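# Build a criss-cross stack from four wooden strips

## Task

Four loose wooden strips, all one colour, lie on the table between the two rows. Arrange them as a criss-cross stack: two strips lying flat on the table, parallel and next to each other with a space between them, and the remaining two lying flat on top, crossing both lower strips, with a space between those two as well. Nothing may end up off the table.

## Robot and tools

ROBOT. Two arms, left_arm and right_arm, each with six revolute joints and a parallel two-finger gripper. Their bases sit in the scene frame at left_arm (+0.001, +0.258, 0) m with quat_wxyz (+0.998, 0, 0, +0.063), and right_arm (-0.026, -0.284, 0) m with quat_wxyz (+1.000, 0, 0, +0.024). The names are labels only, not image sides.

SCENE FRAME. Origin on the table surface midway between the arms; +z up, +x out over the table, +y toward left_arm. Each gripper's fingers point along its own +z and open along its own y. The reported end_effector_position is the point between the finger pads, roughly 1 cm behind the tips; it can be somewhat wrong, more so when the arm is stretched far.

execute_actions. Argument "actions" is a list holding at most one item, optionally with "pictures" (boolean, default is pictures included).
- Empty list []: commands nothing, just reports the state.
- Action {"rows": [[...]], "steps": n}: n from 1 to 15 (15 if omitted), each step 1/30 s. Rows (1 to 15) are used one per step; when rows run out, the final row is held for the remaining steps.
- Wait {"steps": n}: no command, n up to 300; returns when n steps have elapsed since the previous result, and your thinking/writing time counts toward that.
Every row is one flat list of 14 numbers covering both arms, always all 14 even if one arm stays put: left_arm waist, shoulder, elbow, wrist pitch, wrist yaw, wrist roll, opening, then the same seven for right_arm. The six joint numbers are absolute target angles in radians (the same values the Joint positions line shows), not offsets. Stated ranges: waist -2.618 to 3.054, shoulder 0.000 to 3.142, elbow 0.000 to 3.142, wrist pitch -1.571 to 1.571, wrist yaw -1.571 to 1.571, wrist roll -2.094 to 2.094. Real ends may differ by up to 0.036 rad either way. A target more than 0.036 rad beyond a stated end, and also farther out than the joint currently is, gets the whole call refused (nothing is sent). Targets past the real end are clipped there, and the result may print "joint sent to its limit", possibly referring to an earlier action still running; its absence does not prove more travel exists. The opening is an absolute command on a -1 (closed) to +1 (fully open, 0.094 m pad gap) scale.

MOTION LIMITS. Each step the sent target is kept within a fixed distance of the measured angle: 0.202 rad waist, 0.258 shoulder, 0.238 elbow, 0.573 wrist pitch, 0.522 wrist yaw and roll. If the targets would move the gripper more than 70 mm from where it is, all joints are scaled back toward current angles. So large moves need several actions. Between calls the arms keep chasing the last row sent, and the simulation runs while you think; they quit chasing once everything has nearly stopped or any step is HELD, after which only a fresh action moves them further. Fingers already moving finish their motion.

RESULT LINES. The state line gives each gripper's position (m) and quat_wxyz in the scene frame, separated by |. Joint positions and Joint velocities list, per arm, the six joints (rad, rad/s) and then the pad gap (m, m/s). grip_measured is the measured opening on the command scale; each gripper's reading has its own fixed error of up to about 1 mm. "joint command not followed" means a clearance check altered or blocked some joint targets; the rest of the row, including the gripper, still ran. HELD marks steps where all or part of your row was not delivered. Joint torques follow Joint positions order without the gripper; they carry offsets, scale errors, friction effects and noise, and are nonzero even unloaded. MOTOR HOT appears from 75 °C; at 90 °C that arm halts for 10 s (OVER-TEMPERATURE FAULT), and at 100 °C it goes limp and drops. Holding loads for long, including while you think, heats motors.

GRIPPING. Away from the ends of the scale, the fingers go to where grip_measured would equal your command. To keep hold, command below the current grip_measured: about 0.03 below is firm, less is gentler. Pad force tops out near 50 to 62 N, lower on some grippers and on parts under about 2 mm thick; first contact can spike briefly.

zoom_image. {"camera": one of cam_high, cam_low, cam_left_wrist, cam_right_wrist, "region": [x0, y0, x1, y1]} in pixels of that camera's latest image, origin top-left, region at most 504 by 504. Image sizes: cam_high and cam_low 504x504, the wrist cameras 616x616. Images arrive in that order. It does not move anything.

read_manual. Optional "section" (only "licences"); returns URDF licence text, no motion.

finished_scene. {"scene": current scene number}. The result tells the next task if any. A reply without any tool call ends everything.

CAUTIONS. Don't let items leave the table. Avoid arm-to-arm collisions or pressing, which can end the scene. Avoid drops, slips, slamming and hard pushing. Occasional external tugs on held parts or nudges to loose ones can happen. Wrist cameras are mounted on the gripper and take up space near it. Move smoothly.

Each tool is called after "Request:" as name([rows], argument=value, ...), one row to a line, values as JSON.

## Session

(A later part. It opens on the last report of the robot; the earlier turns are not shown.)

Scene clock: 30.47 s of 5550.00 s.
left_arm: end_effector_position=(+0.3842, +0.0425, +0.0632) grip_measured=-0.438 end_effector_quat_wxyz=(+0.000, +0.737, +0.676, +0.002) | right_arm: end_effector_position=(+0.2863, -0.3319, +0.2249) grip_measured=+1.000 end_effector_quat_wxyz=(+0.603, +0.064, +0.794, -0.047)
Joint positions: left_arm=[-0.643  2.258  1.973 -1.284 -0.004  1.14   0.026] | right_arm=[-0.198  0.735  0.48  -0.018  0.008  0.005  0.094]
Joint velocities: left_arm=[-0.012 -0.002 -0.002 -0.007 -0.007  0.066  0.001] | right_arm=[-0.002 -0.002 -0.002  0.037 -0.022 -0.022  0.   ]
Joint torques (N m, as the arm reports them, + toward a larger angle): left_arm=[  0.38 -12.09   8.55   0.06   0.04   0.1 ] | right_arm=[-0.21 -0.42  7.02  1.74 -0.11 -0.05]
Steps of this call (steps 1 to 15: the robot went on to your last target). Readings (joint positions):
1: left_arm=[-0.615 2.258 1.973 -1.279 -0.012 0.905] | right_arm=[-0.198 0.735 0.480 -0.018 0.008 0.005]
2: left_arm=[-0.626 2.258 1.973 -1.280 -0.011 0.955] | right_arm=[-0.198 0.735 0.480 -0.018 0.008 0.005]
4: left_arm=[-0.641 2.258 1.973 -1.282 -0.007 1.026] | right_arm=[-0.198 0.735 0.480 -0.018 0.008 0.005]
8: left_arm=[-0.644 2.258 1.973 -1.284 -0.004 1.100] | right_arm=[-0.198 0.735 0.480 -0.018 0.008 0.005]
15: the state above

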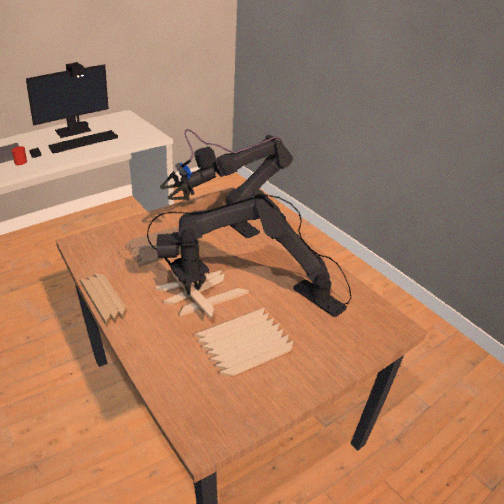

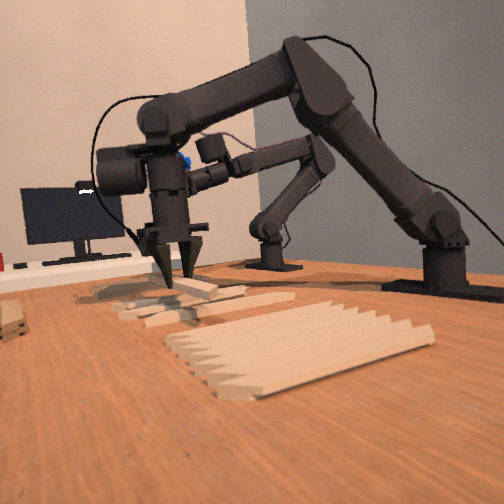

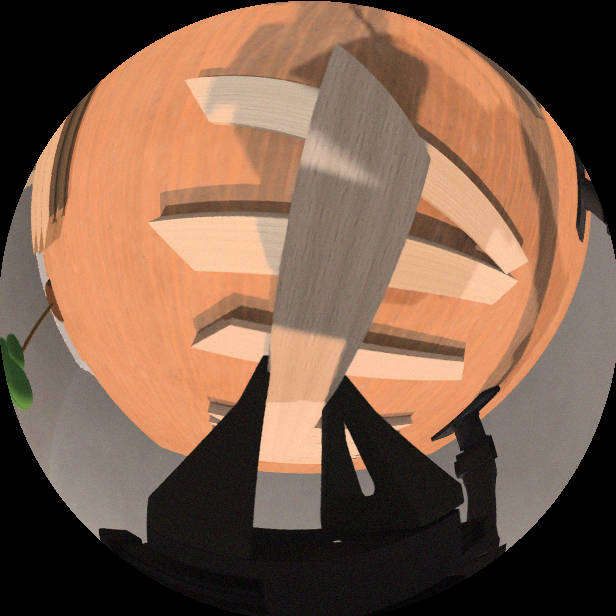

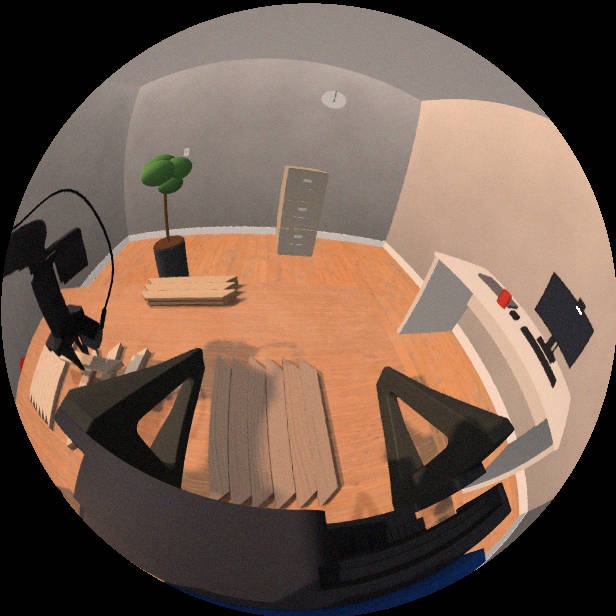

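Request:
execute_actions([
  {"rows":[[-0.59,2.295,1.905,-1.17,0,1.2,-0.46,-0.2,0.73,0.5,0,0,0,1]]},
], pictures=false)

Request:
execute_actions([
  {"rows":[[-0.59,2.295,1.905,-1.17,0,1.2,-0.1,-0.2,0.73,0.5,0,0,0,1]],"steps":8},
], pictures=false)

Request:
execute_actions([
  {"rows":[[-0.59,2.24,2.02,-1.33,0,1.2,-0.1,-0.2,0.73,0.5,0,0,0,1]],"steps":10},
], pictures=false)

Request:
execute_actions([
  {"rows":[[-0.913,2.24,2.02,-1.33,0,-0.45,-0.1,-0.2,0.73,0.5,0,0,0,1]]},
], pictures=false)

Request:
execute_actions([
  {"rows":[[-0.913,2.31,1.99,-1.24,0,-0.45,-0.1,-0.2,0.73,0.5,0,0,0,1]]},
])

Scene clock: 35.93 s of 5550.00 s.
left_arm: end_effector_position=(+0.3987, +0.0597, +0.0315) grip_measured=-0.439 end_effector_quat_wxyz=(-0.000, +0.735, +0.678, -0.001) | right_arm: end_effector_position=(+0.2863, -0.3319, +0.2249) grip_measured=+1.000 end_effector_quat_wxyz=(+0.603, +0.064, +0.794, -0.047)
Joint positions: left_arm=[-0.591  2.297  1.913 -1.188  0.002  1.187  0.026] | right_arm=[-0.198  0.735  0.48  -0.018  0.008  0.005  0.094]
Joint velocities: left_arm=[-0.017  0.017 -0.002  0.037 -0.007 -0.051  0.   ] | right_arm=[-0.007  0.002 -0.007 -0.051 -0.051  0.022  0.   ]
Joint torques (N m, as the arm reports them, + toward a larger angle): left_arm=[  0.04 -11.84   5.36   0.4   -0.01   0.12] | right_arm=[-0.19 -0.42  7.03  1.74 -0.11 -0.05]
Steps of this call (steps 1 to 30: the robot went on to your last target; steps 31 to 110: nothing new was sent; then 1.30 s passed at rest; steps 111 to 125: all 15 steps of this action). Readings (joint positions):
111: left_arm=[-0.632 2.270 1.962 -1.268 0.004 1.158] | right_arm=[-0.198 0.735 0.480 -0.018 0.008 0.005]
112: left_arm=[-0.627 2.270 1.949 -1.249 0.004 1.164] | right_arm=[-0.198 0.735 0.480 -0.018 0.008 0.005]
114: left_arm=[-0.612 2.281 1.926 -1.223 0.004 1.174] | right_arm=[-0.198 0.735 0.480 -0.018 0.008 0.005]
118: left_arm=[-0.591 2.295 1.913 -1.202 0.005 1.184] | right_arm=[-0.198 0.735 0.480 -0.018 0.008 0.005]
125: the state above

Scene clock: 36.20 s of 5550.00 s.
left_arm: end_effector_position=(+0.3997, +0.0592, +0.0315) grip_measured=-0.103 end_effector_quat_wxyz=(+0.002, +0.736, +0.677, -0.000) | right_arm: end_effector_position=(+0.2863, -0.3319, +0.2249) grip_measured=+1.000 end_effector_quat_wxyz=(+0.603, +0.064, +0.794, -0.047)
Joint positions: left_arm=[-0.591  2.297  1.913 -1.183  0.002  1.19   0.042] | right_arm=[-0.198  0.735  0.48  -0.018  0.008  0.005  0.094]
Joint velocities: left_arm=[-0.002  0.007 -0.002  0.066  0.037  0.022 -0.   ] | right_arm=[-0.007 -0.037 -0.002  0.022 -0.095 -0.022  0.   ]
Joint torques (N m, as the arm reports them, + toward a larger angle): left_arm=[  0.06 -11.93   5.44   0.38  -0.02   0.1 ] | right_arm=[-0.22 -0.41  7.04  1.74 -0.11 -0.05]
Steps of this call (steps 1 to 8: all 8 steps of this action). Readings (joint positions):
1: left_arm=[-0.591 2.297 1.913 -1.188 0.002 1.188] | right_arm=[-0.198 0.735 0.480 -0.018 0.008 0.005]
2: left_arm=[-0.591 2.297 1.913 -1.186 0.002 1.189] | right_arm=[-0.198 0.735 0.480 -0.018 0.008 0.005]
4: left_arm=[-0.591 2.297 1.913 -1.185 0.002 1.189] | right_arm=[-0.198 0.735 0.480 -0.018 0.008 0.005]
8: the state above

Scene clock: 36.53 s of 5550.00 s.
left_arm: end_effector_position=(+0.3997, +0.0593, +0.0771) grip_measured=-0.103 end_effector_quat_wxyz=(+0.017, +0.736, +0.677, +0.006) | right_arm: end_effector_position=(+0.2863, -0.3319, +0.2249) grip_measured=+1.000 end_effector_quat_wxyz=(+0.603, +0.064, +0.794, -0.047)
Joint positions: left_arm=[-0.591  2.244  2.006 -1.297  0.001  1.19   0.042] | right_arm=[-0.198  0.735  0.48  -0.018  0.008  0.005  0.094]
Joint velocities: left_arm=[-0.007 -0.007 -0.002 -0.095  0.007 -0.007 -0.   ] | right_arm=[-0.007 -0.012  0.002 -0.051 -0.037 -0.007  0.   ]
Joint torques (N m, as the arm reports them, + toward a larger angle): left_arm=[  0.05 -11.8    7.57   0.11  -0.02   0.11] | right_arm=[-0.2  -0.41  7.03  1.74 -0.12 -0.05]
Steps of this call (steps 1 to 10: all 10 steps of this action). Readings (joint positions):
1: left_arm=[-0.591 2.297 1.930 -1.205 0.002 1.190] | right_arm=[-0.198 0.735 0.480 -0.018 0.008 0.005]
2: left_arm=[-0.591 2.298 1.948 -1.231 0.001 1.190] | right_arm=[-0.198 0.735 0.480 -0.018 0.008 0.005]
4: left_arm=[-0.591 2.284 1.980 -1.261 0.001 1.190] | right_arm=[-0.198 0.735 0.480 -0.018 0.008 0.005]
8: left_arm=[-0.591 2.248 2.004 -1.289 0.001 1.190] | right_arm=[-0.198 0.735 0.480 -0.018 0.008 0.005]
10: the state above

Scene clock: 37.03 s of 5550.00 s.
left_arm: end_effector_position=(+0.3025, -0.0647, +0.0767) grip_measured=-0.103 end_effector_quat_wxyz=(+0.006, +0.333, +0.943, -0.010) | right_arm: end_effector_position=(+0.2863, -0.3319, +0.2249) grip_measured=+1.000 end_effector_quat_wxyz=(+0.603, +0.064, +0.794, -0.047)
Joint positions: left_arm=[-0.944  2.245  2.006 -1.312  0.012 -0.139  0.042] | right_arm=[-0.198  0.735  0.48  -0.018  0.008  0.005  0.094]
Joint velocities: left_arm=[ 0.359 -0.012 -0.017 -0.037 -0.037 -2.073 -0.   ] | right_arm=[-0.017 -0.002  0.002 -0.081  0.007 -0.037  0.   ]
Joint torques (N m, as the arm reports them, + toward a larger angle): left_arm=[  0.55 -11.89   7.47   0.1   -0.08  -0.06] | right_arm=[-0.2  -0.41  7.03  1.75 -0.11 -0.05]
Steps of this call (steps 1 to 15: all 15 steps of this action). Readings (joint positions):
1: left_arm=[-0.604 2.244 2.006 -1.300 -0.006 1.123] | right_arm=[-0.198 0.735 0.480 -0.018 0.008 0.005]
2: left_arm=[-0.625 2.245 2.006 -1.302 -0.013 1.045] | right_arm=[-0.198 0.735 0.480 -0.018 0.008 0.005]
4: left_arm=[-0.701 2.245 2.006 -1.303 -0.017 0.890] | right_arm=[-0.198 0.735 0.480 -0.018 0.008 0.005]
8: left_arm=[-0.895 2.245 2.006 -1.303 -0.008 0.524] | right_arm=[-0.198 0.735 0.480 -0.018 0.008 0.005]
15: the state above

Scene clock: 37.53 s of 5550.00 s.
left_arm: end_effector_position=(+0.3195, -0.0568, +0.0406) grip_measured=-0.102 end_effector_quat_wxyz=(-0.007, +0.174, +0.985, +0.002) | right_arm: end_effector_position=(+0.2863, -0.3319, +0.2249) grip_measured=+1.000 end_effector_quat_wxyz=(+0.603, +0.064, +0.794, -0.047)
Joint positions: left_arm=[-0.907  2.322  1.993 -1.255  0.004 -0.43   0.042] | right_arm=[-0.198  0.735  0.48  -0.018  0.008  0.005  0.094]
Joint velocities: left_arm=[ 0.007  0.017  0.007 -0.022  0.007 -0.022 -0.001] | right_arm=[-0.002 -0.022 -0.002  0.007  0.022  0.051  0.   ]
Joint torques (N m, as the arm reports them, + toward a larger angle): left_arm=[ -0.45 -12.8    5.85   0.36  -0.05  -0.12] | right_arm=[-0.2  -0.41  7.02  1.74 -0.11 -0.05]
Steps of this call (steps 1 to 15: all 15 steps of this action). Readings (joint positions):
1: left_arm=[-0.931 2.250 2.006 -1.308 0.011 -0.200] | right_arm=[-0.198 0.735 0.480 -0.018 0.008 0.005]
2: left_arm=[-0.921 2.257 2.006 -1.296 0.009 -0.248] | right_arm=[-0.198 0.735 0.480 -0.018 0.008 0.005]
4: left_arm=[-0.908 2.280 2.006 -1.278 0.006 -0.318] | right_arm=[-0.198 0.735 0.480 -0.018 0.008 0.005]
8: left_arm=[-0.906 2.317 1.996 -1.261 0.004 -0.390] | right_arm=[-0.198 0.735 0.480 -0.018 0.008 0.005]
15: the state above

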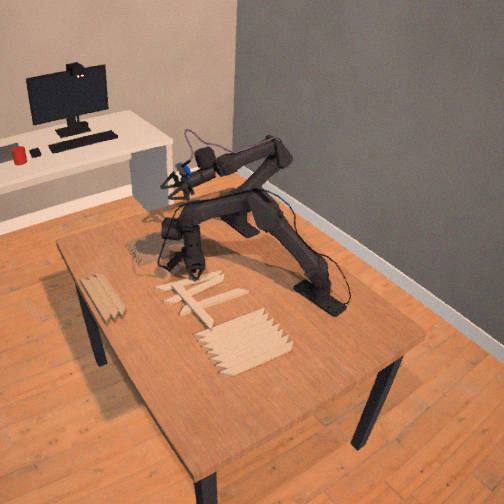

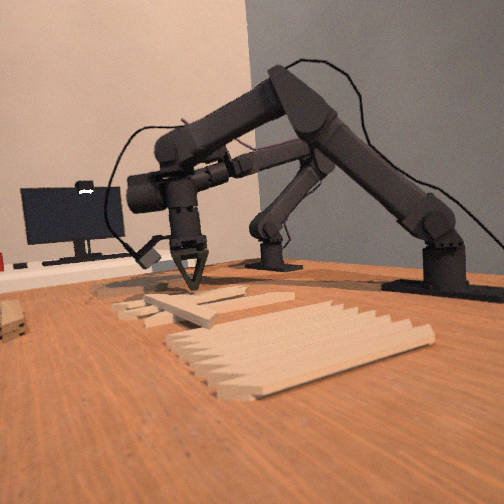

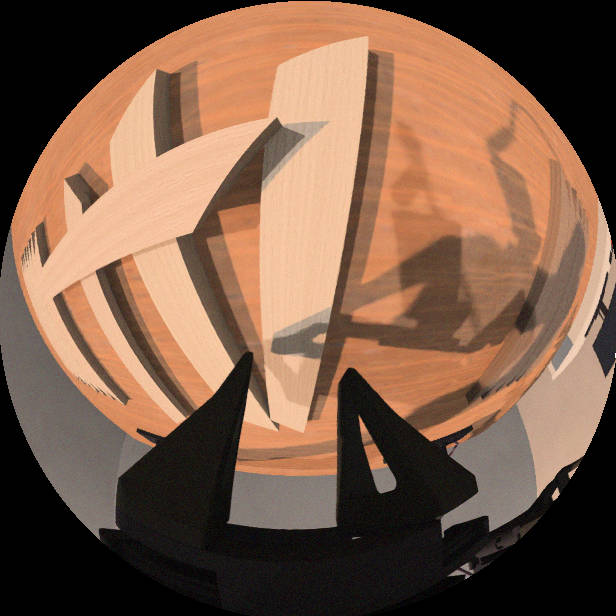

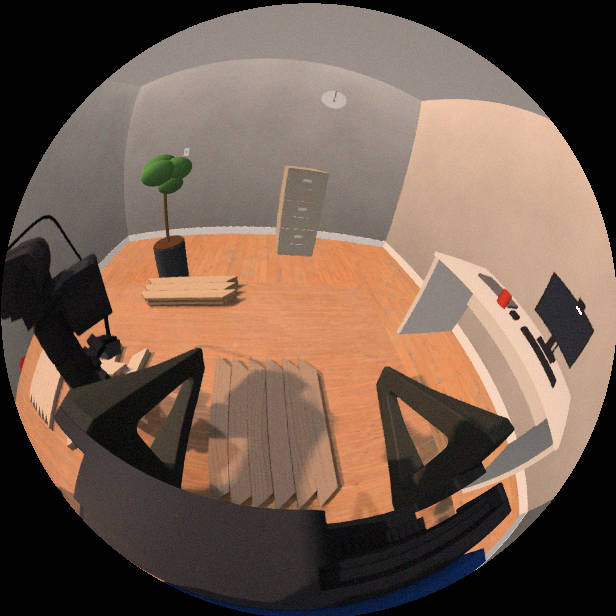

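Request:
execute_actions([
  {"rows":[[-0.91,2.345,1.93,-1.15,0,-0.47,-0.15,-0.2,0.73,0.5,0,0,0,1]]},
], pictures=false)

Request:
execute_actions([
  {"rows":[[-0.91,2.345,1.93,-1.15,0,-0.47,-0.46,-0.2,0.73,0.5,0,0,0,1]],"steps":8},
], pictures=false)

Request:
execute_actions([
  {"rows":[[-0.96,2.345,1.93,-1.15,0,-0.35,-0.46,-0.2,0.73,0.5,0,0,0,1]],"steps":10},
], pictures=false)

Request:
execute_actions([
  {"rows":[[-0.96,2.23,2.04,-1.36,0,-0.35,-0.46,-0.2,0.73,0.5,0,0,0,1]],"steps":12},
], pictures=false)

Request:
execute_actions([
  {"rows":[[-0.729,2.03,1.7,-1.23,0,1.06,-0.46,-0.2,0.73,0.5,0,0,0,1]]},
], pictures=false)

Request:
execute_actions([
  {"steps":12},
])

Scene clock: 45.23 s of 5550.00 s.
left_arm: end_effector_position=(+0.3227, -0.0600, +0.0185) grip_measured=-0.148 end_effector_quat_wxyz=(-0.002, +0.160, +0.987, -0.001) | right_arm: end_effector_position=(+0.2863, -0.3319, +0.2249) grip_measured=+1.000 end_effector_quat_wxyz=(+0.603, +0.064, +0.794, -0.047)
Joint positions: left_arm=[-0.907  2.343  1.94  -1.17   0.004 -0.459  0.04 ] | right_arm=[-0.198  0.735  0.48  -0.018  0.008  0.005  0.094]
Joint velocities: left_arm=[-0.027 -0.012 -0.012 -0.051 -0.051 -0.066  0.001] | right_arm=[-0.012 -0.007 -0.002 -0.051  0.051  0.022  0.   ]
Joint torques (N m, as the arm reports them, + toward a larger angle): left_arm=[ -0.21 -11.89   5.13   0.45  -0.05  -0.14] | right_arm=[-0.2  -0.41  7.05  1.74 -0.11 -0.05]
Steps of this call (steps 1 to 15: the robot went on to your last target; steps 16 to 90: nothing new was sent; then 4.20 s passed at rest; steps 91 to 105: all 15 steps of this action). Readings (joint positions):
91: left_arm=[-0.907 2.322 1.982 -1.238 0.004 -0.443] | right_arm=[-0.198 0.735 0.480 -0.018 0.008 0.005]
92: left_arm=[-0.907 2.322 1.971 -1.221 0.004 -0.446] | right_arm=[-0.198 0.735 0.480 -0.018 0.008 0.005]
94: left_arm=[-0.907 2.331 1.951 -1.199 0.004 -0.451] | right_arm=[-0.198 0.735 0.480 -0.018 0.008 0.005]
98: left_arm=[-0.907 2.342 1.940 -1.178 0.005 -0.457] | right_arm=[-0.198 0.735 0.480 -0.018 0.008 0.005]
105: the state above

Scene clock: 45.50 s of 5550.00 s.
left_arm: end_effector_position=(+0.3231, -0.0604, +0.0185) grip_measured=-0.425 end_effector_quat_wxyz=(-0.001, +0.159, +0.987, -0.002) | right_arm: end_effector_position=(+0.2863, -0.3319, +0.2249) grip_measured=+1.000 end_effector_quat_wxyz=(+0.603, +0.064, +0.794, -0.047)
Joint positions: left_arm=[-0.907  2.343  1.94  -1.168  0.004 -0.461  0.027] | right_arm=[-0.198  0.735  0.48  -0.018  0.008  0.005  0.094]
Joint velocities: left_arm=[ 0.017 -0.002 -0.017 -0.007 -0.051  0.007  0.002] | right_arm=[-0.017  0.017  0.012 -0.007 -0.037  0.051  0.   ]
Joint torques (N m, as the arm reports them, + toward a larger angle): left_arm=[ -0.25 -11.94   5.15   0.42  -0.05  -0.11] | right_arm=[-0.2  -0.41  7.05  1.75 -0.11 -0.05]
Steps of this call (steps 1 to 8: all 8 steps of this action). Readings (joint positions):
1: left_arm=[-0.907 2.343 1.940 -1.170 0.004 -0.460] | right_arm=[-0.198 0.735 0.480 -0.018 0.008 0.005]
2: left_arm=[-0.907 2.343 1.940 -1.169 0.004 -0.461] | right_arm=[-0.198 0.735 0.480 -0.018 0.008 0.005]
4: left_arm=[-0.907 2.343 1.940 -1.168 0.004 -0.461] | right_arm=[-0.198 0.735 0.480 -0.018 0.008 0.005]
8: the state above

Scene clock: 45.83 s of 5550.00 s.
left_arm: end_effector_position=(+0.3051, -0.0785, +0.0185) grip_measured=-0.425 end_effector_quat_wxyz=(+0.001, +0.231, +0.973, -0.002) | right_arm: end_effector_position=(+0.2863, -0.3319, +0.2249) grip_measured=+1.000 end_effector_quat_wxyz=(+0.603, +0.064, +0.794, -0.047)
Joint positions: left_arm=[-0.964  2.343  1.94  -1.165  0.002 -0.371  0.027] | right_arm=[-0.198  0.735  0.48  -0.018  0.008  0.005  0.094]
Joint velocities: left_arm=[ 0.007  0.002  0.002  0.007 -0.007  0.125  0.   ] | right_arm=[-0.007  0.007 -0.002  0.037 -0.066  0.007  0.   ]
Joint torques (N m, as the arm reports them, + toward a larger angle): left_arm=[  0.21 -11.95   5.15   0.39  -0.07   0.11] | right_arm=[-0.21 -0.41  7.03  1.74 -0.11 -0.05]
Steps of this call (steps 1 to 10: all 10 steps of this action). Readings (joint positions):
1: left_arm=[-0.911 2.343 1.940 -1.168 0.003 -0.445] | right_arm=[-0.198 0.735 0.480 -0.018 0.008 0.005]
2: left_arm=[-0.916 2.343 1.940 -1.167 0.001 -0.428] | right_arm=[-0.198 0.735 0.480 -0.018 0.008 0.005]
4: left_arm=[-0.934 2.343 1.940 -1.166 0.001 -0.403] | right_arm=[-0.198 0.735 0.480 -0.018 0.008 0.005]
8: left_arm=[-0.962 2.343 1.940 -1.165 0.001 -0.377] | right_arm=[-0.198 0.735 0.480 -0.018 0.008 0.005]
10: the state above

Scene clock: 46.23 s of 5550.00 s.
left_arm: end_effector_position=(+0.2984, -0.0708, +0.0911) grip_measured=-0.425 end_effector_quat_wxyz=(+0.018, +0.236, +0.971, -0.013) | right_arm: end_effector_position=(+0.2863, -0.3319, +0.2249) grip_measured=+1.000 end_effector_quat_wxyz=(+0.603, +0.064, +0.794, -0.047)
Joint positions: left_arm=[-0.964  2.225  2.029 -1.331  0.002 -0.36   0.027] | right_arm=[-0.198  0.735  0.48  -0.018  0.008  0.005  0.094]
Joint velocities: left_arm=[-0.017  0.085  0.007 -0.198 -0.007  0.051  0.   ] | right_arm=[-0.012  0.007 -0.002  0.007 -0.081 -0.007  0.   ]
Joint torques (N m, as the arm reports them, + toward a larger angle): left_arm=[  0.2  -11.41   7.18   0.21  -0.03   0.13] | right_arm=[-0.2  -0.41  7.02  1.75 -0.11 -0.05]
Steps of this call (steps 1 to 12: all 12 steps of this action). Readings (joint positions):
1: left_arm=[-0.964 2.340 1.953 -1.187 0.002 -0.369] | right_arm=[-0.198 0.735 0.480 -0.018 0.008 0.005]
2: left_arm=[-0.964 2.335 1.967 -1.221 0.002 -0.367] | right_arm=[-0.198 0.735 0.480 -0.018 0.008 0.005]
4: left_arm=[-0.964 2.304 1.991 -1.270 0.002 -0.364] | right_arm=[-0.198 0.735 0.480 -0.018 0.008 0.005]
8: left_arm=[-0.964 2.238 2.024 -1.313 0.002 -0.361] | right_arm=[-0.198 0.735 0.480 -0.018 0.008 0.005]
12: the state above

Scene clock: 46.73 s of 5550.00 s.
left_arm: end_effector_position=(+0.3226, +0.0422, +0.0752) grip_measured=-0.423 end_effector_quat_wxyz=(-0.015, +0.674, +0.738, +0.002) | right_arm: end_effector_position=(+0.2863, -0.3319, +0.2249) grip_measured=+1.000 end_effector_quat_wxyz=(+0.603, +0.064, +0.794, -0.047)
Joint positions: left_arm=[-0.725  2.06   1.708 -1.247 -0.009  0.882  0.027] | right_arm=[-0.198  0.735  0.48  -0.018  0.008  0.005  0.094]
Joint velocities: left_arm=[-0.173 -0.007  0.002  0.022  0.037  1.194  0.   ] | right_arm=[ 0.017  0.002 -0.002 -0.022  0.022  0.022  0.   ]
Joint torques (N m, as the arm reports them, + toward a larger angle): left_arm=[  0.45 -12.19   5.38   0.3    0.01   0.08] | right_arm=[-0.21 -0.41  7.03  1.74 -0.11 -0.05]
Steps of this call (steps 1 to 15: all 15 steps of this action). Readings (joint positions):
1: left_arm=[-0.952 2.205 1.987 -1.301 0.009 -0.297] | right_arm=[-0.198 0.735 0.480 -0.018 0.008 0.005]
2: left_arm=[-0.931 2.172 1.921 -1.275 0.016 -0.222] | right_arm=[-0.198 0.735 0.480 -0.018 0.008 0.005]
4: left_arm=[-0.853 2.108 1.802 -1.264 0.019 -0.057] | right_arm=[-0.198 0.735 0.480 -0.018 0.008 0.005]
8: left_arm=[-0.697 2.061 1.710 -1.264 -0.004 0.339] | right_arm=[-0.198 0.735 0.480 -0.018 0.008 0.005]
15: the state above

Scene clock: 47.13 s of 5550.00 s.
left_arm: end_effector_position=(+0.3215, +0.0387, +0.0751) grip_measured=-0.422 end_effector_quat_wxyz=(-0.012, +0.733, +0.680, +0.000) | right_arm: end_effector_position=(+0.2863, -0.3319, +0.2249) grip_measured=+1.000 end_effector_quat_wxyz=(+0.603, +0.064, +0.794, -0.047)
Joint positions: left_arm=[-0.732  2.06   1.708 -1.243 -0.006  1.039  0.027] | right_arm=[-0.198  0.735  0.48  -0.018  0.008  0.005  0.094]
Joint velocities: left_arm=[-0.007 -0.002  0.002 -0.051 -0.037 -0.022 -0.   ] | right_arm=[ 0.022  0.007 -0.007 -0.11  -0.037  0.051  0.   ]
Joint torques (N m, as the arm reports them, + toward a larger angle): left_arm=[  0.14 -12.16   5.36   0.33   0.06   0.1 ] | right_arm=[-0.2  -0.42  7.04  1.74 -0.11 -0.05]
Steps of this call (steps 1 to 12: the robot went on to your last target). Readings (joint positions):
1: left_arm=[-0.730 2.060 1.708 -1.247 -0.008 0.916] | right_arm=[-0.198 0.735 0.480 -0.018 0.008 0.005]
2: left_arm=[-0.732 2.060 1.708 -1.246 -0.007 0.943] | right_arm=[-0.198 0.735 0.480 -0.018 0.008 0.005]
4: left_arm=[-0.732 2.060 1.708 -1.245 -0.006 0.982] | right_arm=[-0.198 0.735 0.480 -0.018 0.008 0.005]
8: left_arm=[-0.732 2.060 1.708 -1.244 -0.006 1.023] | right_arm=[-0.198 0.735 0.480 -0.018 0.008 0.005]
12: the state above

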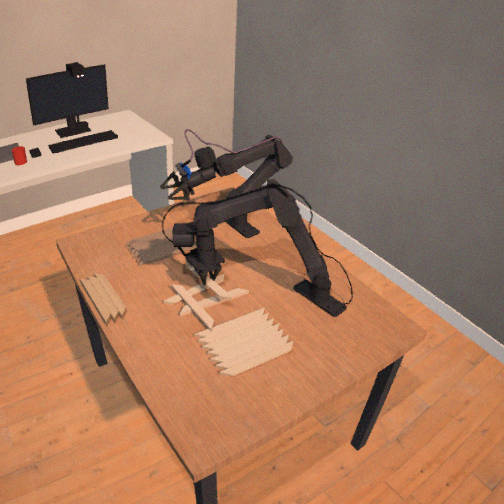

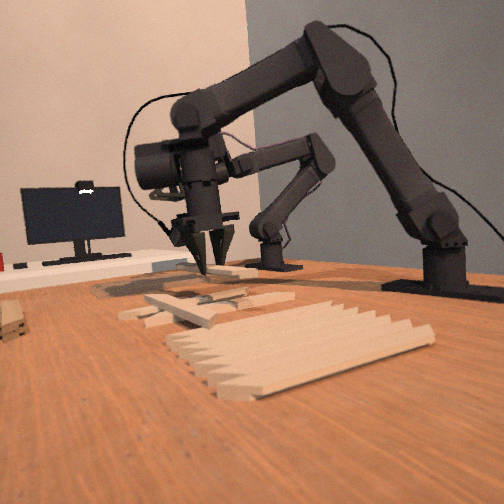

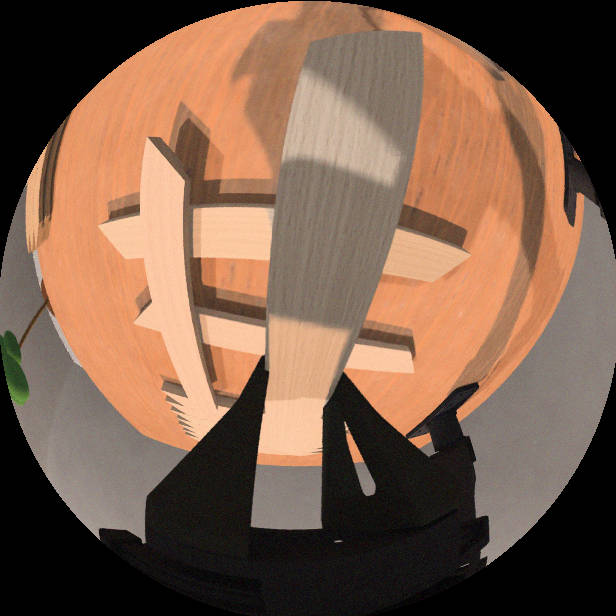

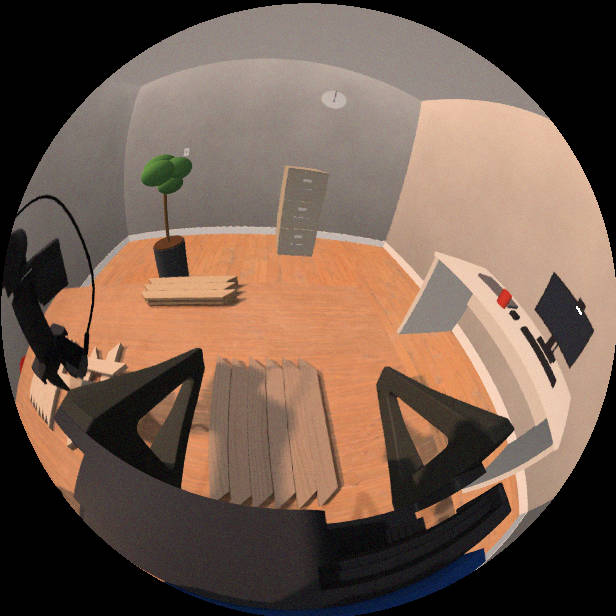

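Request:
execute_actions([
  {"rows":[[-0.729,2.105,1.595,-1.06,0,1.06,-0.46,-0.2,0.73,0.5,0,0,0,1]]},
], pictures=false)

Request:
execute_actions([
  {"rows":[[-0.729,2.105,1.595,-1.06,0,1.06,0,-0.2,0.73,0.5,0,0,0,1]],"steps":8},
], pictures=false)

Request:
execute_actions([
  {"rows":[[-0.729,1.97,1.77,-1.35,0,1.06,0,-0.2,0.73,0.5,0,0,0,1]]},
])

Request:
zoom_image(camera="cam_high", region=[140,250,280,360])

Scene clock: 50.90 s of 5550.00 s.
left_arm: end_effector_position=(+0.3260, +0.0360, +0.0299) grip_measured=-0.427 end_effector_quat_wxyz=(-0.010, +0.736, +0.677, +0.001) | right_arm: end_effector_position=(+0.2863, -0.3319, +0.2249) grip_measured=+1.000 end_effector_quat_wxyz=(+0.603, +0.064, +0.794, -0.047)
Joint positions: left_arm=[-0.732  2.11   1.601 -1.082 -0.007  1.05   0.027] | right_arm=[-0.198  0.735  0.48  -0.018  0.008  0.005  0.094]
Joint velocities: left_arm=[ 0.002 -0.002  0.017  0.066  0.007 -0.022  0.001] | right_arm=[ 0.017 -0.002  0.007 -0.007  0.007  0.037  0.   ]
Joint torques (N m, as the arm reports them, + toward a larger angle): left_arm=[  0.13 -10.62   5.35   0.38   0.06   0.11] | right_arm=[-0.19 -0.41  7.04  1.74 -0.11 -0.05]
Steps of this call (steps 1 to 30: the robot went on to your last target; steps 31 to 90: nothing new was sent; then 0.27 s passed at rest; steps 91 to 105: all 15 steps of this action). Readings (joint positions):
91: left_arm=[-0.732 2.060 1.688 -1.215 -0.006 1.050] | right_arm=[-0.198 0.735 0.480 -0.018 0.008 0.005]
92: left_arm=[-0.732 2.059 1.664 -1.181 -0.006 1.050] | right_arm=[-0.198 0.735 0.480 -0.018 0.008 0.005]
94: left_arm=[-0.732 2.080 1.625 -1.140 -0.006 1.050] | right_arm=[-0.198 0.735 0.480 -0.018 0.008 0.005]
98: left_arm=[-0.732 2.110 1.601 -1.111 -0.007 1.050] | right_arm=[-0.198 0.735 0.480 -0.018 0.008 0.005]
105: the state above

Scene clock: 51.17 s of 5550.00 s.
left_arm: end_effector_position=(+0.3276, +0.0349, +0.0299) grip_measured=-0.003 end_effector_quat_wxyz=(-0.006, +0.736, +0.676, +0.002) | right_arm: end_effector_position=(+0.2863, -0.3319, +0.2249) grip_measured=+1.000 end_effector_quat_wxyz=(+0.603, +0.064, +0.794, -0.047)
Joint positions: left_arm=[-0.732  2.11   1.601 -1.074 -0.007  1.05   0.047] | right_arm=[-0.198  0.735  0.48  -0.018  0.008  0.005  0.094]
Joint velocities: left_arm=[ 0.017 -0.007  0.012 -0.007 -0.022  0.037  0.   ] | right_arm=[ 0.002  0.017  0.002 -0.022 -0.022  0.007  0.   ]
Joint torques (N m, as the arm reports them, + toward a larger angle): left_arm=[  0.12 -10.67   5.33   0.34   0.06   0.11] | right_arm=[-0.2  -0.42  7.03  1.74 -0.11 -0.05]
Steps of this call (steps 1 to 8: all 8 steps of this action). Readings (joint positions):
1: left_arm=[-0.732 2.110 1.601 -1.080 -0.007 1.050] | right_arm=[-0.198 0.735 0.480 -0.018 0.008 0.005]
2: left_arm=[-0.732 2.110 1.601 -1.078 -0.007 1.050] | right_arm=[-0.198 0.735 0.480 -0.018 0.008 0.005]
4: left_arm=[-0.732 2.110 1.601 -1.076 -0.007 1.050] | right_arm=[-0.198 0.735 0.480 -0.018 0.008 0.005]
8: the state above

Scene clock: 51.67 s of 5550.00 s.
left_arm: end_effector_position=(+0.3192, +0.0407, +0.1253) grip_measured=-0.003 end_effector_quat_wxyz=(+0.024, +0.736, +0.676, +0.009) | right_arm: end_effector_position=(+0.2863, -0.3319, +0.2249) grip_measured=+1.000 end_effector_quat_wxyz=(+0.603, +0.064, +0.794, -0.047)
Joint positions: left_arm=[-0.732  1.964  1.767 -1.323 -0.007  1.05   0.047] | right_arm=[-0.198  0.735  0.48  -0.018  0.008  0.005  0.094]
Joint velocities: left_arm=[-0.012  0.071  0.007 -0.095 -0.051 -0.037  0.   ] | right_arm=[-0.007 -0.002 -0.012  0.007 -0.051  0.007  0.   ]
Joint torques (N m, as the arm reports them, + toward a larger angle): left_arm=[ 0.15 -9.38  6.55  0.18  0.06  0.1 ] | right_arm=[-0.21 -0.42  7.04  1.75 -0.11 -0.05]
Steps of this call (steps 1 to 15: all 15 steps of this action). Readings (joint positions):
1: left_arm=[-0.732 2.107 1.619 -1.104 -0.007 1.050] | right_arm=[-0.198 0.735 0.480 -0.018 0.008 0.005]
2: left_arm=[-0.732 2.103 1.643 -1.144 -0.007 1.050] | right_arm=[-0.198 0.735 0.480 -0.018 0.008 0.005]
4: left_arm=[-0.732 2.067 1.695 -1.207 -0.007 1.050] | right_arm=[-0.198 0.735 0.480 -0.018 0.008 0.005]
8: left_arm=[-0.732 1.971 1.758 -1.274 -0.007 1.050] | right_arm=[-0.198 0.735 0.480 -0.018 0.008 0.005]
15: the state above

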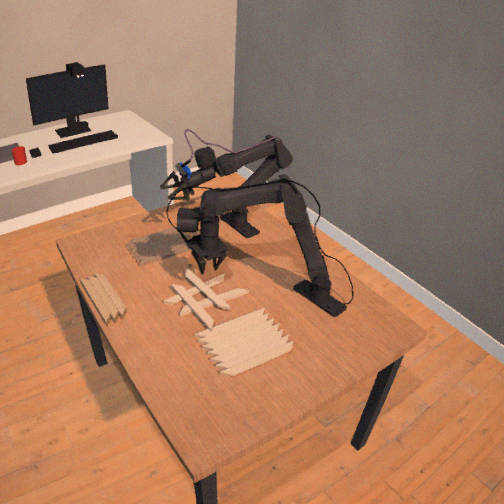

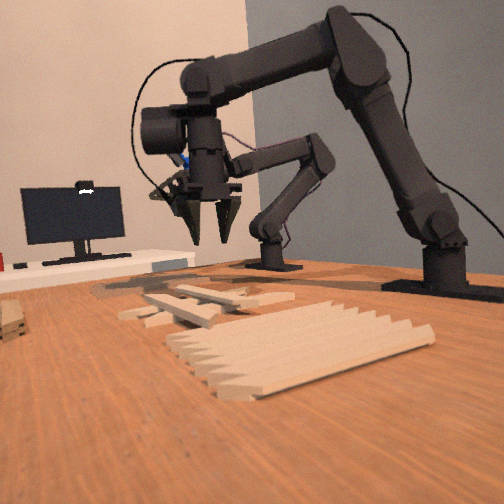

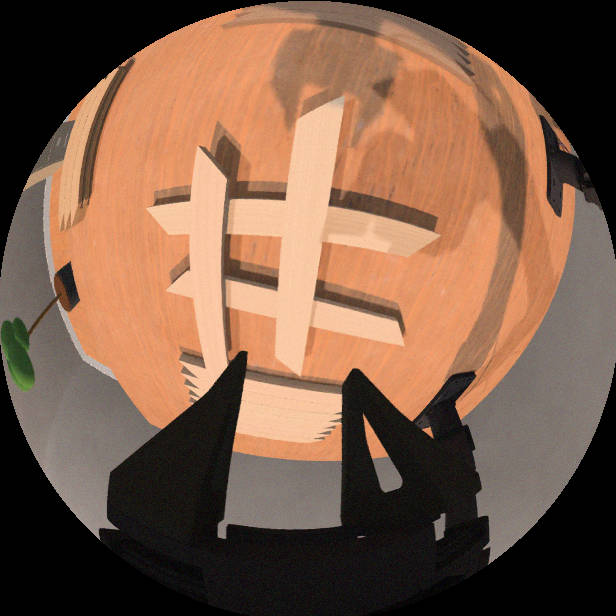

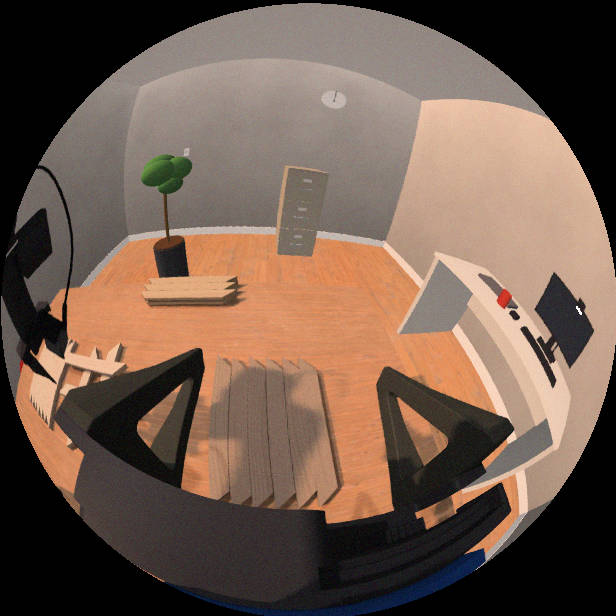

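Region (140, 250, 280, 360) of cam_high's 504x504 image, scaled by 3.600, with more detail than that image has; it fills the top 396 rows of this view, and the rest is white.

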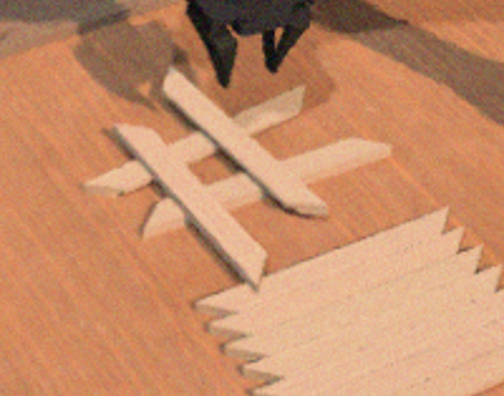

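Request:
execute_actions([
  {"rows":[[-0.59,2.24,2.02,-1.33,0,1.2,0,-0.2,0.73,0.5,0,0,0,1]]},
], pictures=false)

Request:
execute_actions([
  {"rows":[[-0.59,2.295,1.905,-1.17,0,1.2,0,-0.2,0.73,0.5,0,0,0,1]]},
], pictures=false)

Request:
execute_actions([
  {"rows":[[-0.59,2.295,1.905,-1.17,0,1.2,-0.46,-0.2,0.73,0.5,0,0,0,1]],"steps":10},
], pictures=false)

Request:
execute_actions([
  {"rows":[[-0.65,2.27,1.93,-1.2,0,1.14,-0.46,-0.2,0.73,0.5,0,0,0,1]],"steps":12},
], pictures=false)

Request:
execute_actions([
  {"rows":[[-0.65,2.298,1.905,-1.17,0,1.14,-0.46,-0.2,0.73,0.5,0,0,0,1]],"steps":12},
], pictures=false)

Request:
execute_actions([
  {"rows":[[-0.65,2.298,1.905,-1.17,0,1.14,-0.1,-0.2,0.73,0.5,0,0,0,1]],"steps":8},
], pictures=false)

Request:
execute_actions([
  {"rows":[[-0.65,2.17,2.05,-1.43,0,1.14,-0.1,-0.2,0.73,0.5,0,0,0,1]]},
])

Scene clock: 58.90 s of 5550.00 s.
left_arm: end_effector_position=(+0.3956, +0.0673, +0.0665) grip_measured=-0.003 end_effector_quat_wxyz=(-0.007, +0.731, +0.682, +0.002) | right_arm: end_effector_position=(+0.2863, -0.3319, +0.2249) grip_measured=+1.000 end_effector_quat_wxyz=(+0.603, +0.064, +0.794, -0.047)
Joint positions: left_arm=[-0.583  2.266  2.    -1.316 -0.008  1.184  0.047] | right_arm=[-0.198  0.735  0.48  -0.018  0.008  0.005  0.094]
Joint velocities: left_arm=[-0.071 -0.09  -0.002 -0.037  0.095  0.022 -0.   ] | right_arm=[-0.012  0.012  0.002  0.022 -0.066 -0.007  0.   ]
Joint torques (N m, as the arm reports them, + toward a larger angle): left_arm=[ -0.16 -12.99   7.93   0.05   0.08   0.11] | right_arm=[-0.2  -0.42  7.03  1.75 -0.11 -0.05]
Steps of this call (steps 1 to 30: the robot went on to your last target; steps 31 to 90: nothing new was sent; then 3.73 s passed at rest; steps 91 to 105: all 15 steps of this action). Readings (joint positions):
91: left_arm=[-0.722 1.997 1.808 -1.364 -0.002 1.070] | right_arm=[-0.198 0.735 0.480 -0.018 0.008 0.005]
92: left_arm=[-0.705 2.045 1.875 -1.376 0.003 1.090] | right_arm=[-0.198 0.735 0.480 -0.018 0.008 0.005]
94: left_arm=[-0.653 2.145 1.975 -1.344 0.004 1.124] | right_arm=[-0.198 0.735 0.480 -0.018 0.008 0.005]
98: left_arm=[-0.573 2.260 2.000 -1.315 -0.005 1.162] | right_arm=[-0.198 0.735 0.480 -0.018 0.008 0.005]
105: the state above

Scene clock: 59.40 s of 5550.00 s.
left_arm: end_effector_position=(+0.4007, +0.0622, +0.0325) grip_measured=-0.002 end_effector_quat_wxyz=(-0.000, +0.735, +0.678, +0.004) | right_arm: end_effector_position=(+0.2863, -0.3319, +0.2249) grip_measured=+1.000 end_effector_quat_wxyz=(+0.603, +0.064, +0.794, -0.047)
Joint positions: left_arm=[-0.588  2.295  1.914 -1.187 -0.008  1.19   0.047] | right_arm=[-0.198  0.735  0.48  -0.018  0.008  0.005  0.094]
Joint velocities: left_arm=[-0.012 -0.012 -0.007  0.081  0.022  0.081 -0.001] | right_arm=[ 0.007  0.002 -0.012 -0.037 -0.051 -0.051  0.   ]
Joint torques (N m, as the arm reports them, + toward a larger angle): left_arm=[ -0.13 -11.77   5.3    0.35   0.07   0.1 ] | right_arm=[-0.2  -0.42  7.04  1.75 -0.11 -0.05]
Steps of this call (steps 1 to 15: all 15 steps of this action). Readings (joint positions):
1: left_arm=[-0.585 2.262 1.984 -1.294 -0.008 1.185] | right_arm=[-0.198 0.735 0.480 -0.018 0.008 0.005]
2: left_arm=[-0.586 2.260 1.965 -1.269 -0.008 1.186] | right_arm=[-0.198 0.735 0.480 -0.018 0.008 0.005]
4: left_arm=[-0.587 2.272 1.934 -1.236 -0.008 1.187] | right_arm=[-0.198 0.735 0.480 -0.018 0.008 0.005]
8: left_arm=[-0.588 2.295 1.914 -1.211 -0.008 1.189] | right_arm=[-0.198 0.735 0.480 -0.018 0.008 0.005]
15: the state above

Scene clock: 59.73 s of 5550.00 s.
left_arm: end_effector_position=(+0.4018, +0.0616, +0.0325) grip_measured=-0.440 end_effector_quat_wxyz=(+0.002, +0.735, +0.678, +0.005) | right_arm: end_effector_position=(+0.2863, -0.3319, +0.2249) grip_measured=+1.000 end_effector_quat_wxyz=(+0.603, +0.064, +0.794, -0.047)
Joint positions: left_arm=[-0.588  2.295  1.914 -1.182 -0.007  1.19   0.026] | right_arm=[-0.198  0.735  0.48  -0.018  0.008  0.005  0.094]
Joint velocities: left_arm=[ 0.002 -0.002 -0.002 -0.022  0.007 -0.051  0.   ] | right_arm=[-0.007 -0.022  0.002 -0.007 -0.007 -0.022  0.   ]
Joint torques (N m, as the arm reports them, + toward a larger angle): left_arm=[ -0.27 -11.75   5.35   0.37   0.07   0.11] | right_arm=[-0.21 -0.43  7.04  1.75 -0.11 -0.04]
Steps of this call (steps 1 to 10: all 10 steps of this action). Readings (joint positions):
1: left_arm=[-0.588 2.295 1.914 -1.186 -0.008 1.190] | right_arm=[-0.198 0.735 0.480 -0.018 0.008 0.005]
2: left_arm=[-0.588 2.295 1.914 -1.185 -0.007 1.190] | right_arm=[-0.198 0.735 0.480 -0.018 0.008 0.005]
4: left_arm=[-0.588 2.295 1.914 -1.183 -0.007 1.190] | right_arm=[-0.198 0.735 0.480 -0.018 0.008 0.005]
8: left_arm=[-0.588 2.295 1.914 -1.182 -0.007 1.190] | right_arm=[-0.198 0.735 0.480 -0.018 0.008 0.005]
10: the state above

Scene clock: 60.13 s of 5550.00 s.
left_arm: end_effector_position=(+0.3866, +0.0342, +0.0325) grip_measured=-0.440 end_effector_quat_wxyz=(+0.002, +0.746, +0.666, +0.003) | right_arm: end_effector_position=(+0.2863, -0.3319, +0.2249) grip_measured=+1.000 end_effector_quat_wxyz=(+0.603, +0.064, +0.794, -0.047)
Joint positions: left_arm=[-0.657  2.295  1.914 -1.184 -0.004  1.153  0.026] | right_arm=[-0.198  0.735  0.48  -0.018  0.008  0.005  0.094]
Joint velocities: left_arm=[ 0.012  0.002 -0.002 -0.022  0.022 -0.007 -0.001] | right_arm=[ 0.002  0.017  0.002  0.037 -0.007 -0.007  0.   ]
Joint torques (N m, as the arm reports them, + toward a larger angle): left_arm=[  0.26 -13.52   7.59   0.06   0.04  -0.1 ] | right_arm=[-0.2  -0.42  7.04  1.74 -0.11 -0.05]
Steps of this call (steps 1 to 12: all 12 steps of this action). Readings (joint positions):
1: left_arm=[-0.592 2.295 1.914 -1.182 -0.009 1.184] | right_arm=[-0.198 0.735 0.480 -0.018 0.008 0.005]
2: left_arm=[-0.599 2.295 1.914 -1.182 -0.010 1.177] | right_arm=[-0.198 0.735 0.480 -0.018 0.008 0.005]
4: left_arm=[-0.622 2.295 1.914 -1.183 -0.010 1.167] | right_arm=[-0.198 0.735 0.480 -0.018 0.008 0.005]
8: left_arm=[-0.656 2.295 1.914 -1.183 -0.006 1.157] | right_arm=[-0.198 0.735 0.480 -0.018 0.008 0.005]
12: the state above

Scene clock: 60.53 s of 5550.00 s.
left_arm: end_effector_position=(+0.3870, +0.0342, +0.0325) grip_measured=-0.440 end_effector_quat_wxyz=(+0.003, +0.745, +0.667, +0.003) | right_arm: end_effector_position=(+0.2863, -0.3319, +0.2249) grip_measured=+1.000 end_effector_quat_wxyz=(+0.603, +0.064, +0.794, -0.047)
Joint positions: left_arm=[-0.656  2.295  1.914 -1.182 -0.004  1.15   0.026] | right_arm=[-0.198  0.735  0.48  -0.018  0.008  0.005  0.094]
Joint velocities: left_arm=[ 0.007 -0.022 -0.002  0.007 -0.022 -0.037  0.002] | right_arm=[ 0.022 -0.032 -0.002 -0.022 -0.051 -0.022  0.   ]
Joint torques (N m, as the arm reports them, + toward a larger angle): left_arm=[  0.39 -11.58   5.33   0.38   0.04  -0.1 ] | right_arm=[-0.2  -0.42  7.04  1.74 -0.11 -0.05]
Steps of this call (steps 1 to 12: all 12 steps of this action). Readings (joint positions):
1: left_arm=[-0.656 2.295 1.914 -1.184 -0.004 1.153] | right_arm=[-0.198 0.735 0.480 -0.018 0.008 0.005]
2: left_arm=[-0.656 2.295 1.914 -1.183 -0.004 1.152] | right_arm=[-0.198 0.735 0.480 -0.018 0.008 0.005]
4: left_arm=[-0.656 2.295 1.914 -1.183 -0.004 1.151] | right_arm=[-0.198 0.735 0.480 -0.018 0.008 0.005]
8: left_arm=[-0.656 2.295 1.914 -1.183 -0.004 1.151] | right_arm=[-0.198 0.735 0.480 -0.018 0.008 0.005]
12: the state above

Scene clock: 60.80 s of 5550.00 s.
left_arm: end_effector_position=(+0.3870, +0.0342, +0.0325) grip_measured=-0.103 end_effector_quat_wxyz=(+0.003, +0.745, +0.668, +0.003) | right_arm: end_effector_position=(+0.2863, -0.3319, +0.2249) grip_measured=+1.000 end_effector_quat_wxyz=(+0.603, +0.064, +0.794, -0.047)
Joint positions: left_arm=[-0.656  2.295  1.914 -1.182 -0.004  1.15   0.042] | right_arm=[-0.198  0.735  0.48  -0.018  0.008  0.005  0.094]
Joint velocities: left_arm=[-0.012  0.007 -0.002 -0.022 -0.037 -0.037 -0.   ] | right_arm=[ 0.012 -0.002  0.002 -0.051  0.022  0.022  0.   ]
Joint torques (N m, as the arm reports them, + toward a larger angle): left_arm=[  0.39 -11.64   5.34   0.38   0.04  -0.11] | right_arm=[-0.2  -0.42  7.04  1.75 -0.11 -0.05]
Steps of this call (steps 1 to 8: all 8 steps of this action). Readings (joint positions):
1: left_arm=[-0.656 2.295 1.914 -1.182 -0.004 1.150] | right_arm=[-0.198 0.735 0.480 -0.018 0.008 0.005]
2: left_arm=[-0.656 2.295 1.914 -1.182 -0.004 1.150] | right_arm=[-0.198 0.735 0.480 -0.018 0.008 0.005]
4: left_arm=[-0.656 2.295 1.914 -1.182 -0.004 1.150] | right_arm=[-0.198 0.735 0.480 -0.018 0.008 0.005]
8: the state above

Scene clock: 61.30 s of 5550.00 s.
left_arm: end_effector_position=(+0.3723, +0.0428, +0.1197) grip_measured=-0.103 end_effector_quat_wxyz=(+0.021, +0.744, +0.667, +0.009) | right_arm: end_effector_position=(+0.2863, -0.3319, +0.2249) grip_measured=+1.000 end_effector_quat_wxyz=(+0.603, +0.064, +0.794, -0.047)
Joint positions: left_arm=[-0.656  2.164  2.044 -1.405 -0.004  1.15   0.042] | right_arm=[-0.198  0.735  0.48  -0.018  0.008  0.005  0.094]
Joint velocities: left_arm=[-0.007  0.085 -0.007 -0.139 -0.051  0.007 -0.   ] | right_arm=[-0.017 -0.017  0.007 -0.022 -0.022 -0.007  0.   ]
Joint torques (N m, as the arm reports them, + toward a larger angle): left_arm=[  0.39 -10.81   6.72   0.17   0.04  -0.12] | right_arm=[-0.21 -0.41  7.02  1.74 -0.11 -0.05]
Steps of this call (steps 1 to 15: all 15 steps of this action). Readings (joint positions):
1: left_arm=[-0.656 2.292 1.929 -1.208 -0.004 1.150] | right_arm=[-0.198 0.735 0.480 -0.018 0.008 0.005]
2: left_arm=[-0.656 2.289 1.948 -1.245 -0.004 1.150] | right_arm=[-0.198 0.735 0.480 -0.018 0.008 0.005]
4: left_arm=[-0.656 2.258 1.987 -1.304 -0.004 1.150] | right_arm=[-0.198 0.735 0.480 -0.018 0.008 0.005]
8: left_arm=[-0.656 2.175 2.035 -1.365 -0.004 1.150] | right_arm=[-0.198 0.735 0.480 -0.018 0.008 0.005]
15: the state above

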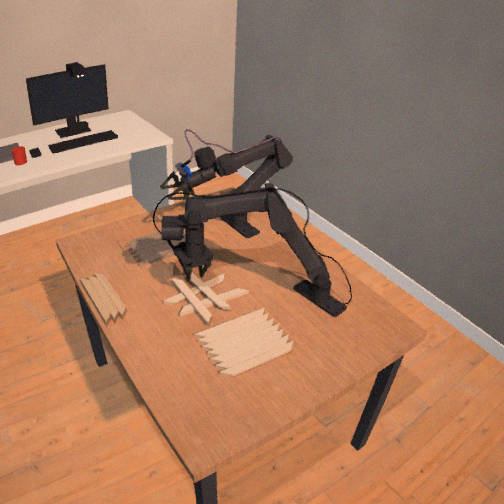

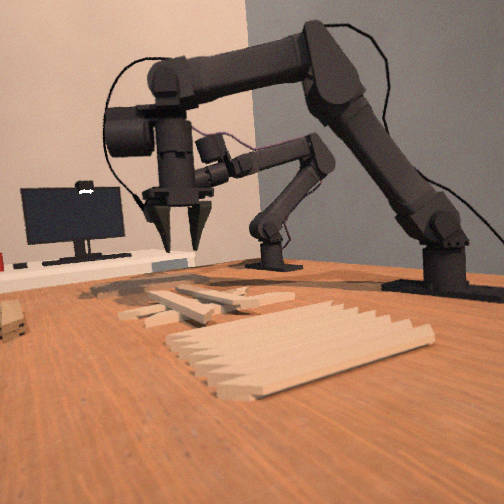

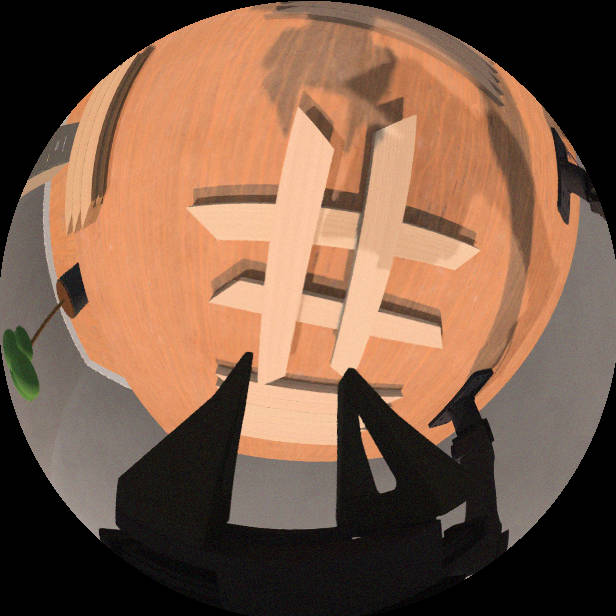

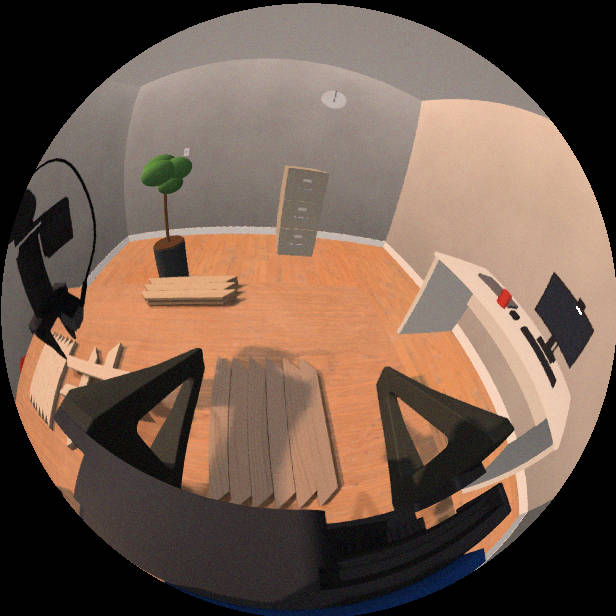

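Request:
finished_scene(scene=2)

The scene is finished: the task was done.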